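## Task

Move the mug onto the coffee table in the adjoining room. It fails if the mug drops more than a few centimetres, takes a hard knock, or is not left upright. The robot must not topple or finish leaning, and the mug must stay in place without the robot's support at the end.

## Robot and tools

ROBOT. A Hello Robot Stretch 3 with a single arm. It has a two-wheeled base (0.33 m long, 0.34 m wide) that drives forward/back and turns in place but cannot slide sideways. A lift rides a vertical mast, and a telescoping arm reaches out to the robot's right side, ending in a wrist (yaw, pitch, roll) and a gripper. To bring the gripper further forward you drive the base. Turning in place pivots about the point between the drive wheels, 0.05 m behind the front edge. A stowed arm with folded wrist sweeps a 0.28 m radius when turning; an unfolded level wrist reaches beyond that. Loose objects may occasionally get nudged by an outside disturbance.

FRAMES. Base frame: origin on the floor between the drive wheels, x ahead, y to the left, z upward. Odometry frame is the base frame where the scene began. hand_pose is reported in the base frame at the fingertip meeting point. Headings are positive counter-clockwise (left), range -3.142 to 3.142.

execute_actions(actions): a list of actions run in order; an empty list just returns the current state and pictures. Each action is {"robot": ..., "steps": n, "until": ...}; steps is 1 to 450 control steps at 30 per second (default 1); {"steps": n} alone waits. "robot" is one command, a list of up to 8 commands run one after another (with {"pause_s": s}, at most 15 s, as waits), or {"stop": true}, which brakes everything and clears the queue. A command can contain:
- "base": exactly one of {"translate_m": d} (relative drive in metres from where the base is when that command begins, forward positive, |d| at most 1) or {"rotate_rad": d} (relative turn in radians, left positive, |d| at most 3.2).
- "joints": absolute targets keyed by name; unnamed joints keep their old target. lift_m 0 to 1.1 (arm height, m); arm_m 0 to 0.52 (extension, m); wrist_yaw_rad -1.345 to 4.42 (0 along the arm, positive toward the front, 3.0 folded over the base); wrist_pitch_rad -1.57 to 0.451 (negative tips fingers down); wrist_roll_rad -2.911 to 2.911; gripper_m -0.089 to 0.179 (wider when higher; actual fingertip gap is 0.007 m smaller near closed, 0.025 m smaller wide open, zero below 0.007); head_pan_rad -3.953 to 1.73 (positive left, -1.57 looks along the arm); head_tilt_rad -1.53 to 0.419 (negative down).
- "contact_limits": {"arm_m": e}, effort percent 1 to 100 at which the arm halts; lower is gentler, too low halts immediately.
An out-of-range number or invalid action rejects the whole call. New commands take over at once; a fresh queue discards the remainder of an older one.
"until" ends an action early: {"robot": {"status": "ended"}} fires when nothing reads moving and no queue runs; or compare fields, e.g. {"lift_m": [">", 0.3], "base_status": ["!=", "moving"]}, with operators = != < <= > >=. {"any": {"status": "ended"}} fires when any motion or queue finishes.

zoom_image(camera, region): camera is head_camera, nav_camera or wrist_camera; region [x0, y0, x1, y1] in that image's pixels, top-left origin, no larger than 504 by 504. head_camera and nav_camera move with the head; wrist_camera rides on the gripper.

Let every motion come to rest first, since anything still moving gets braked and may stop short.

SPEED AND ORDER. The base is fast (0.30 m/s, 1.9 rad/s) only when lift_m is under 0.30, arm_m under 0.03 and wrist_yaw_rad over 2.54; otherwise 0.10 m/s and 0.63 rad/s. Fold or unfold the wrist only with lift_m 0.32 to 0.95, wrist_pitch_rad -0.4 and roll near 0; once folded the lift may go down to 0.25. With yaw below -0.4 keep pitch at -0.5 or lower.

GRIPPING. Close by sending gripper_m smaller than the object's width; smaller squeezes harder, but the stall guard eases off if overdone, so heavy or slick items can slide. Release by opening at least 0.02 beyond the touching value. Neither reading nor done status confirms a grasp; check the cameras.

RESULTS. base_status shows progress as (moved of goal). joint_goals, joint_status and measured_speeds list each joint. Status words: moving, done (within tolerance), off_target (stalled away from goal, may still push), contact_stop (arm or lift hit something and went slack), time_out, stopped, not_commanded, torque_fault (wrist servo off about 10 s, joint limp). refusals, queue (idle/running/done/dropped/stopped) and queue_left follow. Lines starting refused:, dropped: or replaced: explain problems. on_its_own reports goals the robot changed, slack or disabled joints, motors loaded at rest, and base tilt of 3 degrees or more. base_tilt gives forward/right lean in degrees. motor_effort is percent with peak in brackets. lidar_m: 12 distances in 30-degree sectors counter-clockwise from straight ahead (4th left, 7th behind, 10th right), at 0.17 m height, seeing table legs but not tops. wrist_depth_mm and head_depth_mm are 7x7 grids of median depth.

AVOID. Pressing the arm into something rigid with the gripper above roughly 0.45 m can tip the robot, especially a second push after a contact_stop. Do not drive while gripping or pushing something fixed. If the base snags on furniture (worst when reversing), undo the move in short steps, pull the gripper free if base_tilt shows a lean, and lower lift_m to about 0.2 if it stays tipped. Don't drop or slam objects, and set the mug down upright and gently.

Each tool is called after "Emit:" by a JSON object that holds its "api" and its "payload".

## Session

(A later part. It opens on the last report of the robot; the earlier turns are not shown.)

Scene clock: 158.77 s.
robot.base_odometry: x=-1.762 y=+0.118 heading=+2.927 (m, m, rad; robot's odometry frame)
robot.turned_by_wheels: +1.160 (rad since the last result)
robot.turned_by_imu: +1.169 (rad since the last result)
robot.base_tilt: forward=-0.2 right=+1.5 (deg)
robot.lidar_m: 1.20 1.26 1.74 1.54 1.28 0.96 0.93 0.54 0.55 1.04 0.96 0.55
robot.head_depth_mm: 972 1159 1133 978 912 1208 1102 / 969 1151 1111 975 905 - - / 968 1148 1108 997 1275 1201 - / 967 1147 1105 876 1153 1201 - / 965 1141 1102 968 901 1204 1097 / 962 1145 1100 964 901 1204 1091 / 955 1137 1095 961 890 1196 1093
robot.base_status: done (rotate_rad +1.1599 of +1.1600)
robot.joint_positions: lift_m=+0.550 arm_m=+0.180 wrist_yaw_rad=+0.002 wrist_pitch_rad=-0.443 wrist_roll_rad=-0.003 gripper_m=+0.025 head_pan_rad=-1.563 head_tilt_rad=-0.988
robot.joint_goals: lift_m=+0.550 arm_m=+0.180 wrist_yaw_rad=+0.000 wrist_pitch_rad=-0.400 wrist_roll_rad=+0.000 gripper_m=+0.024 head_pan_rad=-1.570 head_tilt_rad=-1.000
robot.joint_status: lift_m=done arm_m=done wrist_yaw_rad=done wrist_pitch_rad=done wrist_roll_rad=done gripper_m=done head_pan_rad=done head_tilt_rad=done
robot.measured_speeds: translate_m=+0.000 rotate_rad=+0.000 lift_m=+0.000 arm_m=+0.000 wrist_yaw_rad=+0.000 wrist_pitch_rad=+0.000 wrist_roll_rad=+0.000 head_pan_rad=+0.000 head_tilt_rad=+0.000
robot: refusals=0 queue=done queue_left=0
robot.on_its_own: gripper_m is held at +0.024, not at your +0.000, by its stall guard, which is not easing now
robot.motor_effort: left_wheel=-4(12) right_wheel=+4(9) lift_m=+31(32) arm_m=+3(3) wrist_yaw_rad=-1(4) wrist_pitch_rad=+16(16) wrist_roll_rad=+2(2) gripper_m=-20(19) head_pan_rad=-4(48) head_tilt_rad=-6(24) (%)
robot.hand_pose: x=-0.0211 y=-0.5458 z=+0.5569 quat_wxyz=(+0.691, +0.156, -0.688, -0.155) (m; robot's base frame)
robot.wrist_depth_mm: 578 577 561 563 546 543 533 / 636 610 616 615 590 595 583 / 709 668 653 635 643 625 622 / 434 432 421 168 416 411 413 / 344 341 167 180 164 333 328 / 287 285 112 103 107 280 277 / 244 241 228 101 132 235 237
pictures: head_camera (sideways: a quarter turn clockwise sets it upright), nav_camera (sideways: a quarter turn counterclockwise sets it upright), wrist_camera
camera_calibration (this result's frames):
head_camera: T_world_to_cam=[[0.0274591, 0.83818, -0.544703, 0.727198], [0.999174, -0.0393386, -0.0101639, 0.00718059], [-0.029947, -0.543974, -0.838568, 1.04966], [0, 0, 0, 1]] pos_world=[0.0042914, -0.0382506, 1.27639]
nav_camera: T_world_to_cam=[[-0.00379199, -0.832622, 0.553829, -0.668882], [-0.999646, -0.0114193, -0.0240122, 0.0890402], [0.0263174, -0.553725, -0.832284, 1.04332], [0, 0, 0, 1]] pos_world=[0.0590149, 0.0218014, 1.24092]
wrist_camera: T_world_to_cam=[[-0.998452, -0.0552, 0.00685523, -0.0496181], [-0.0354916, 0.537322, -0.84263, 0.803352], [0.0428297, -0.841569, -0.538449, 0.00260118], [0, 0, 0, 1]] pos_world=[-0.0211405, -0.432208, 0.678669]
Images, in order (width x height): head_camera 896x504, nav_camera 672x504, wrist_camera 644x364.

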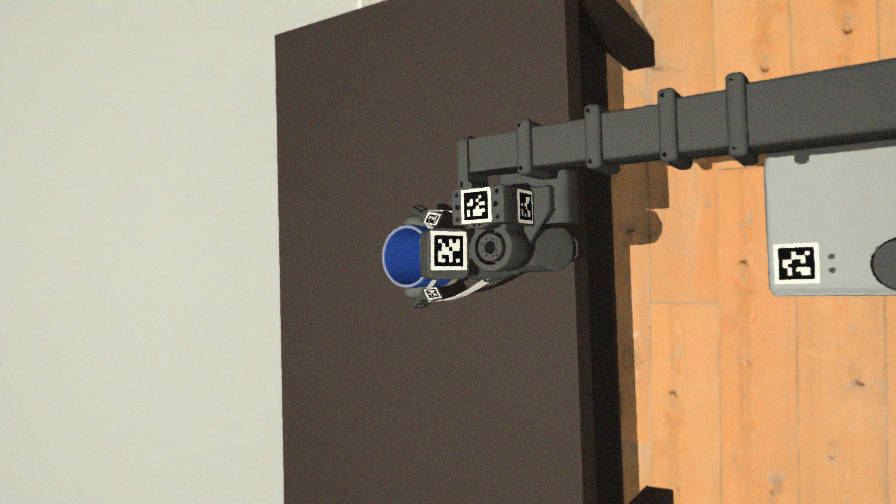

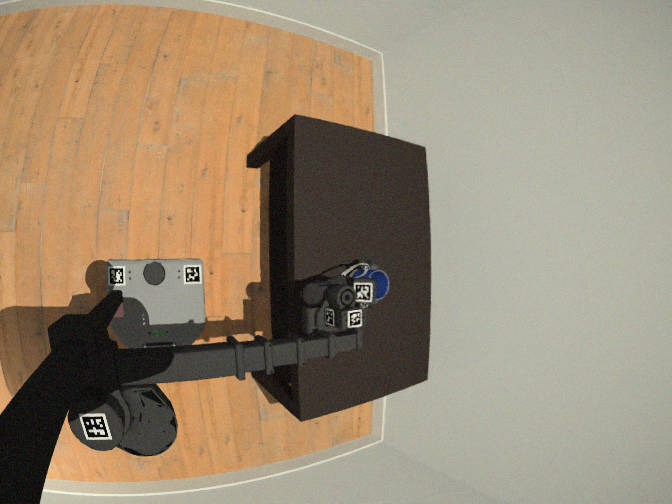

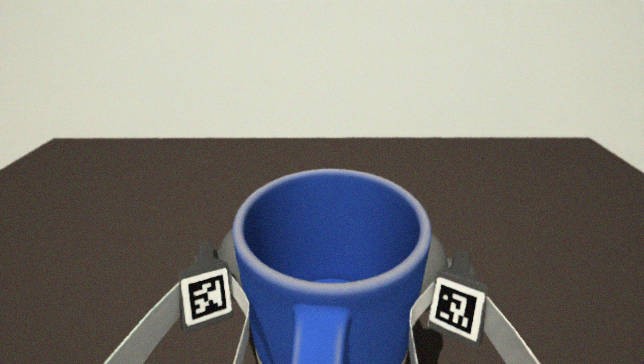

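Emit:
{"api": "execute_actions", "payload": {"actions": [{"robot":{"joints":{"lift_m":0.488}},"steps":200,"until":{"robot":{"status":"ended"}}}]}}

Scene clock: 161.50 s.
robot.base_odometry: x=-1.762 y=+0.118 heading=+2.927 (m, m, rad; robot's odometry frame)
robot.turned_by_wheels: +0.000 (rad since the last result)
robot.turned_by_imu: +0.001 (rad since the last result)
robot.base_tilt: forward=-0.1 right=+1.3 (deg)
robot.lidar_m: 1.20 1.25 1.75 1.54 1.29 0.96 0.93 0.54 0.55 1.04 0.97 0.55
robot.head_depth_mm: 973 1161 1136 974 911 1209 1099 / 971 1153 1115 973 907 1208 - / 970 1150 1105 982 - 1202 - / 966 1146 1107 942 1147 1194 - / 966 1146 1103 971 905 1200 1090 / 959 1142 1102 965 904 1197 1094 / 962 1131 1099 959 893 1194 1089
robot.base_status: done (rotate_rad +1.1599 of +1.1600)
robot.joint_positions: lift_m=+0.488 arm_m=+0.180 wrist_yaw_rad=+0.002 wrist_pitch_rad=-0.432 wrist_roll_rad=-0.003 gripper_m=+0.025 head_pan_rad=-1.563 head_tilt_rad=-0.988
robot.joint_goals: lift_m=+0.488 arm_m=+0.180 wrist_yaw_rad=+0.000 wrist_pitch_rad=-0.400 wrist_roll_rad=+0.000 gripper_m=+0.024 head_pan_rad=-1.570 head_tilt_rad=-1.000
robot.joint_status: lift_m=done arm_m=done wrist_yaw_rad=done wrist_pitch_rad=done wrist_roll_rad=done gripper_m=done head_pan_rad=done head_tilt_rad=done
robot.measured_speeds: translate_m=+0.000 rotate_rad=+0.000 lift_m=+0.000 arm_m=+0.000 wrist_yaw_rad=+0.000 wrist_pitch_rad=+0.000 wrist_roll_rad=+0.000 head_pan_rad=+0.000 head_tilt_rad=+0.000
robot: refusals=0 queue=done queue_left=0
robot.on_its_own: gripper_m is held at +0.024, not at your +0.000, by its stall guard, which is not easing now
robot.motor_effort: left_wheel=-4(4) right_wheel=+4(4) lift_m=+20(31) arm_m=+3(4) wrist_yaw_rad=-1(1) wrist_pitch_rad=+12(16) wrist_roll_rad=+2(2) gripper_m=-20(19) head_pan_rad=-5(5) head_tilt_rad=-7(7) (%)
robot.hand_pose: x=-0.0211 y=-0.5472 z=+0.4977 quat_wxyz=(+0.692, +0.153, -0.689, -0.151) (m; robot's base frame)
robot.wrist_depth_mm: 591 571 575 567 542 537 536 / 647 625 622 605 608 577 589 / 446 433 428 427 414 411 406 / 321 323 319 167 313 309 304 / 254 254 166 180 164 248 244 / 212 211 112 103 107 206 204 / 179 178 168 100 134 173 174
pictures: head_camera (sideways: a quarter turn clockwise sets it upright), nav_camera (sideways: a quarter turn counterclockwise sets it upright), wrist_camera
camera_calibration (this result's frames):
head_camera: T_world_to_cam=[[0.0274591, 0.838179, -0.544703, 0.727198], [0.999174, -0.0393386, -0.0101639, 0.00718059], [-0.029947, -0.543974, -0.838568, 1.04966], [0, 0, 0, 1]] pos_world=[0.0042914, -0.0382506, 1.27639]
nav_camera: T_world_to_cam=[[-0.00379199, -0.832622, 0.553829, -0.668882], [-0.999646, -0.0114193, -0.0240122, 0.0890402], [0.0263174, -0.553725, -0.832284, 1.04332], [0, 0, 0, 1]] pos_world=[0.0590149, 0.0218014, 1.24092]
wrist_camera: T_world_to_cam=[[-0.998452, -0.0551178, 0.00740925, -0.0495173], [-0.0354713, 0.528542, -0.848165, 0.752156], [0.0428329, -0.847116, -0.52968, -0.0378126], [0, 0, 0, 1]] pos_world=[-0.0211411, -0.432307, 0.618291]
Images, in order (width x height): head_camera 896x504, nav_camera 672x504, wrist_camera 644x364.

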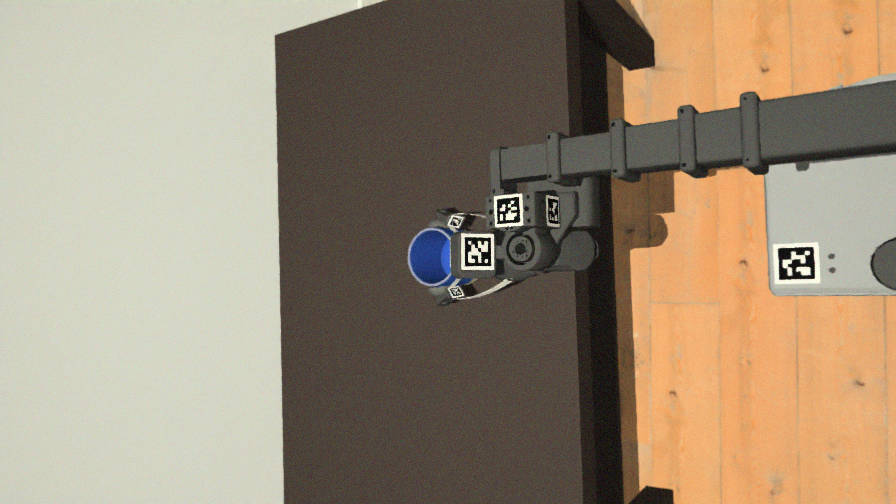

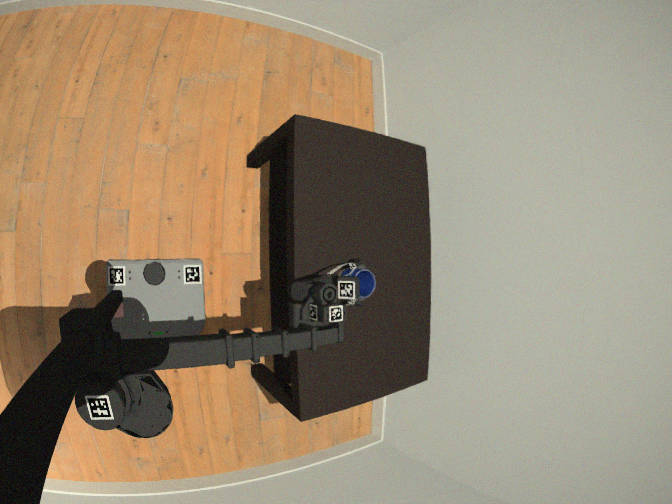

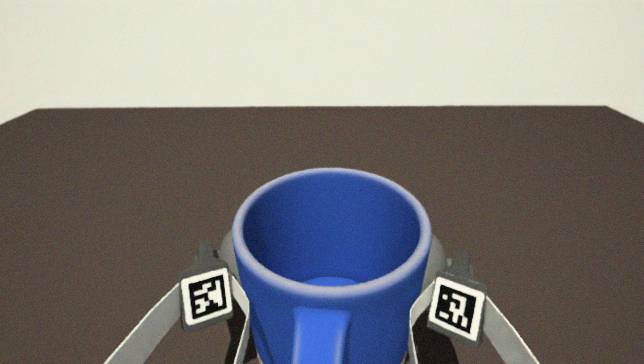

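Emit:
{"api": "execute_actions", "payload": {"actions": []}}

Scene clock: 163.67 s.
robot.base_odometry: x=-1.762 y=+0.118 heading=+2.927 (m, m, rad; robot's odometry frame)
robot.turned_by_wheels: +0.000 (rad since the last result)
robot.turned_by_imu: +0.001 (rad since the last result)
robot.base_tilt: forward=-0.2 right=+1.4 (deg)
robot.lidar_m: 1.20 1.26 1.74 1.54 1.29 0.95 0.92 0.54 0.55 1.04 0.96 0.55
robot.head_depth_mm: 972 1155 1134 974 913 1208 1093 / 972 1153 1111 973 908 1203 - / 971 1150 1106 981 - 1201 - / 969 1151 1103 940 1155 1201 - / 964 1143 1103 971 906 1195 1094 / 964 1138 1104 965 900 1196 1093 / 958 1134 1095 964 891 1195 1089
robot.base_status: done (rotate_rad +1.1599 of +1.1600)
robot.joint_positions: lift_m=+0.488 arm_m=+0.180 wrist_yaw_rad=+0.002 wrist_pitch_rad=-0.432 wrist_roll_rad=-0.003 gripper_m=+0.025 head_pan_rad=-1.563 head_tilt_rad=-0.988
robot.joint_goals: lift_m=+0.488 arm_m=+0.180 wrist_yaw_rad=+0.000 wrist_pitch_rad=-0.400 wrist_roll_rad=+0.000 gripper_m=+0.024 head_pan_rad=-1.570 head_tilt_rad=-1.000
robot.joint_status: lift_m=done arm_m=done wrist_yaw_rad=done wrist_pitch_rad=done wrist_roll_rad=done gripper_m=done head_pan_rad=done head_tilt_rad=done
robot.measured_speeds: translate_m=+0.000 rotate_rad=+0.000 lift_m=+0.000 arm_m=+0.000 wrist_yaw_rad=+0.000 wrist_pitch_rad=+0.000 wrist_roll_rad=+0.000 head_pan_rad=+0.000 head_tilt_rad=+0.000
robot: refusals=0 queue=done queue_left=0
robot.on_its_own: gripper_m is held at +0.024, not at your +0.000, by its stall guard, which is not easing now
robot.motor_effort: left_wheel=-4(4) right_wheel=+4(3) lift_m=+20(20) arm_m=+3(3) wrist_yaw_rad=-2(2) wrist_pitch_rad=+12(12) wrist_roll_rad=+2(2) gripper_m=-21(20) head_pan_rad=-4(4) head_tilt_rad=-7(6) (%)
robot.hand_pose: x=-0.0211 y=-0.5472 z=+0.4977 quat_wxyz=(+0.692, +0.153, -0.689, -0.151) (m; robot's base frame)
robot.wrist_depth_mm: 582 581 574 557 547 541 529 / 637 639 629 584 590 589 571 / 448 448 436 424 423 418 410 / 326 321 319 168 311 312 306 / 255 254 167 179 164 246 244 / 211 211 111 103 107 205 203 / 178 179 168 101 133 173 174
pictures: head_camera (sideways: a quarter turn clockwise sets it upright), nav_camera (sideways: a quarter turn counterclockwise sets it upright), wrist_camera
camera_calibration (this result's frames):
head_camera: T_world_to_cam=[[0.0274591, 0.83818, -0.544703, 0.727198], [0.999174, -0.0393386, -0.0101639, 0.00718059], [-0.029947, -0.543974, -0.838568, 1.04966], [0, 0, 0, 1]] pos_world=[0.0042914, -0.0382506, 1.27639]
nav_camera: T_world_to_cam=[[-0.00379199, -0.832622, 0.553829, -0.668882], [-0.999646, -0.0114193, -0.0240122, 0.0890402], [0.0263174, -0.553725, -0.832284, 1.04332], [0, 0, 0, 1]] pos_world=[0.0590149, 0.0218014, 1.24092]
wrist_camera: T_world_to_cam=[[-0.998452, -0.0551175, 0.00740904, -0.0495171], [-0.0354709, 0.528542, -0.848166, 0.752156], [0.0428328, -0.847116, -0.529679, -0.0378127], [0, 0, 0, 1]] pos_world=[-0.0211412, -0.432307, 0.618291]
Images, in order (width x height): head_camera 896x504, nav_camera 672x504, wrist_camera 644x364.

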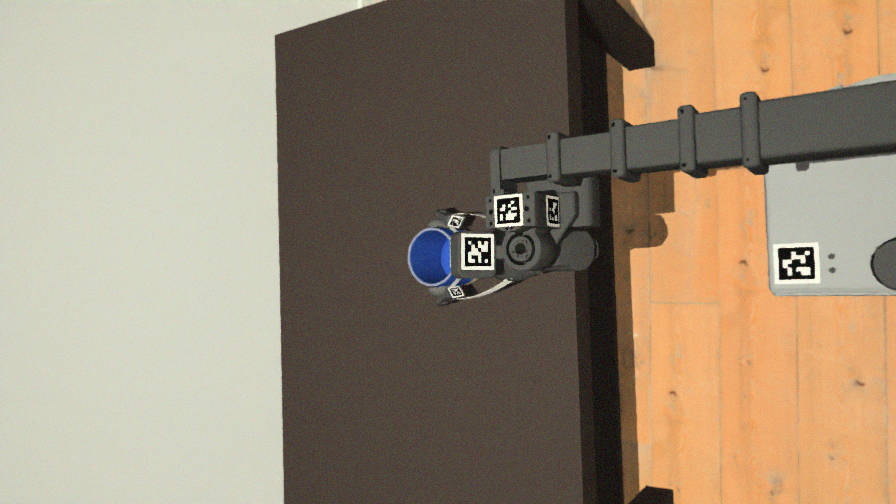

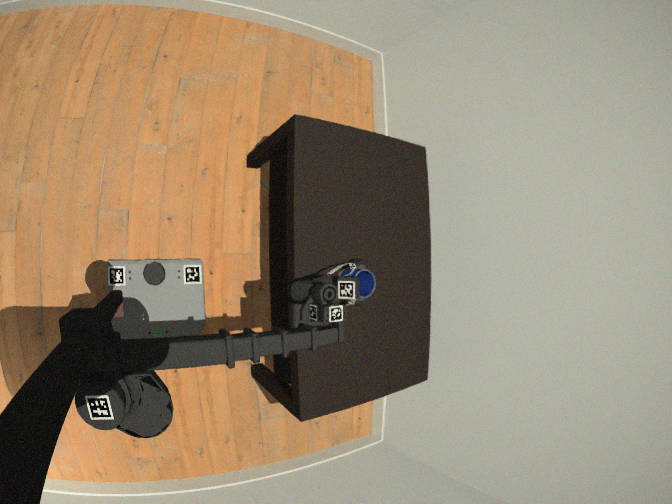

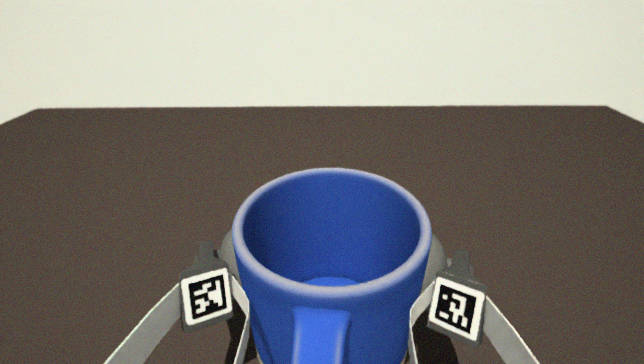

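Emit:
{"api": "execute_actions", "payload": {"actions": [{"robot": [{"joints": {"gripper_m": 0.165}}, {"joints": {"arm_m": 0.04}}], "steps": 300, "until": {"robot": {"status": "ended"}}}]}}

Scene clock: 168.67 s.
robot.base_odometry: x=-1.762 y=+0.118 heading=+2.927 (m, m, rad; robot's odometry frame)
robot.turned_by_wheels: +0.000 (rad since the last result)
robot.turned_by_imu: +0.001 (rad since the last result)
robot.base_tilt: forward=-0.2 right=+1.4 (deg)
robot.lidar_m: 1.21 1.26 1.75 1.54 1.29 0.96 0.93 0.54 0.55 1.04 0.96 0.55
robot.head_depth_mm: 973 1164 1135 974 916 1212 1099 / 968 1155 1111 968 909 1221 - / 969 1154 1112 972 908 - - / 965 1144 1106 936 893 1170 - / 966 1142 1106 970 905 1194 1090 / 959 1142 1099 969 903 1194 1094 / 961 1134 1098 964 893 1195 1089
robot.base_status: done (rotate_rad +1.1599 of +1.1600)
robot.joint_positions: lift_m=+0.488 arm_m=+0.040 wrist_yaw_rad=+0.002 wrist_pitch_rad=-0.420 wrist_roll_rad=-0.003 gripper_m=+0.165 head_pan_rad=-1.563 head_tilt_rad=-0.988
robot.joint_goals: lift_m=+0.488 arm_m=+0.040 wrist_yaw_rad=+0.000 wrist_pitch_rad=-0.400 wrist_roll_rad=+0.000 gripper_m=+0.165 head_pan_rad=-1.570 head_tilt_rad=-1.000
robot.joint_status: lift_m=done arm_m=done wrist_yaw_rad=done wrist_pitch_rad=done wrist_roll_rad=done gripper_m=done head_pan_rad=done head_tilt_rad=done
robot.measured_speeds: translate_m=+0.000 rotate_rad=+0.000 lift_m=+0.000 arm_m=+0.000 wrist_yaw_rad=+0.000 wrist_pitch_rad=+0.000 wrist_roll_rad=+0.000 head_pan_rad=+0.000 head_tilt_rad=+0.000
robot: refusals=0 queue=done queue_left=0
robot.motor_effort: left_wheel=-4(4) right_wheel=+3(4) lift_m=+20(21) arm_m=-3(3) wrist_yaw_rad=-1(2) wrist_pitch_rad=+8(12) wrist_roll_rad=+2(2) gripper_m=+0(81) head_pan_rad=-3(4) head_tilt_rad=-6(6) (%)
robot.hand_pose: x=-0.0212 y=-0.4095 z=+0.5004 quat_wxyz=(+0.693, +0.148, -0.690, -0.147) (m; robot's base frame)
robot.wrist_depth_mm: 710 704 680 683 689 680 666 / 767 774 746 736 729 712 709 / 462 451 449 242 439 432 431 / 334 333 329 251 321 321 318 / 262 272 257 257 255 257 251 / 215 - 212 211 211 211 209 / - 177 181 179 179 177 182
pictures: head_camera (sideways: a quarter turn clockwise sets it upright), nav_camera (sideways: a quarter turn counterclockwise sets it upright), wrist_camera
camera_calibration (this result's frames):
head_camera: T_world_to_cam=[[0.027459, 0.838179, -0.544703, 0.727198], [0.999174, -0.0393385, -0.0101639, 0.00718058], [-0.029947, -0.543974, -0.838568, 1.04966], [0, 0, 0, 1]] pos_world=[0.00429141, -0.0382506, 1.27639]
nav_camera: T_world_to_cam=[[-0.00379189, -0.832621, 0.553829, -0.668882], [-0.999646, -0.0114195, -0.0240122, 0.0890402], [0.0263175, -0.553725, -0.832284, 1.04332], [0, 0, 0, 1]] pos_world=[0.0590149, 0.0218014, 1.24092]
wrist_camera: T_world_to_cam=[[-0.998471, -0.0546852, 0.0080452, -0.042163], [-0.0352746, 0.51836, -0.854435, 0.680623], [0.0425546, -0.853412, -0.519497, 0.0725614], [0, 0, 0, 1]] pos_world=[-0.0211777, -0.293188, 0.619582]
Images, in order (width x height): head_camera 896x504, nav_camera 672x504, wrist_camera 644x364.

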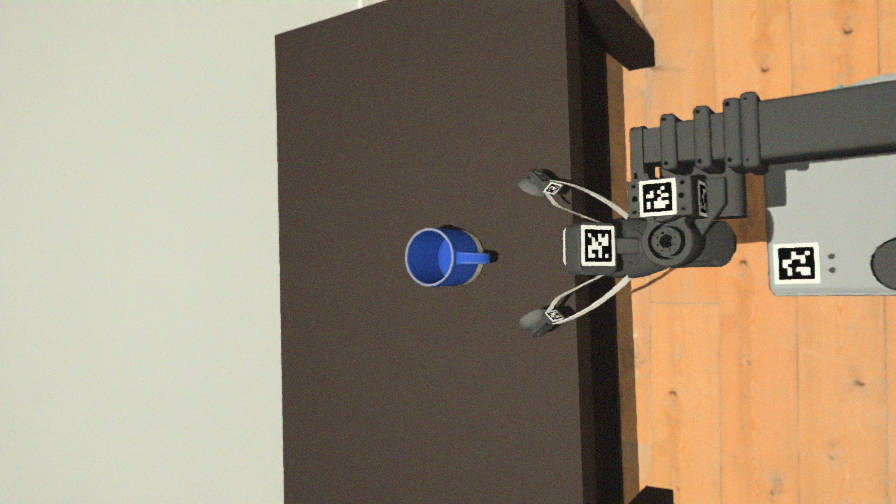

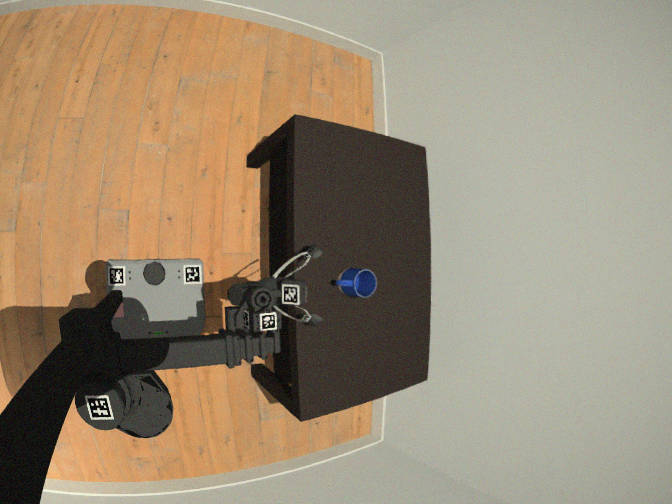

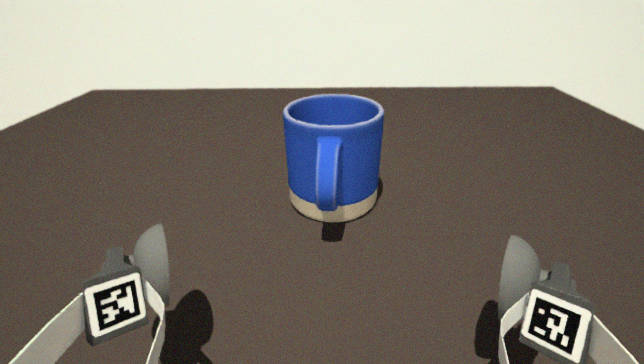

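The mug is standing on the coffee table and the gripper is clear.

Emit:
{"api": "finished_scene", "payload": {"scene": 2}}

The scene is finished: the task was done.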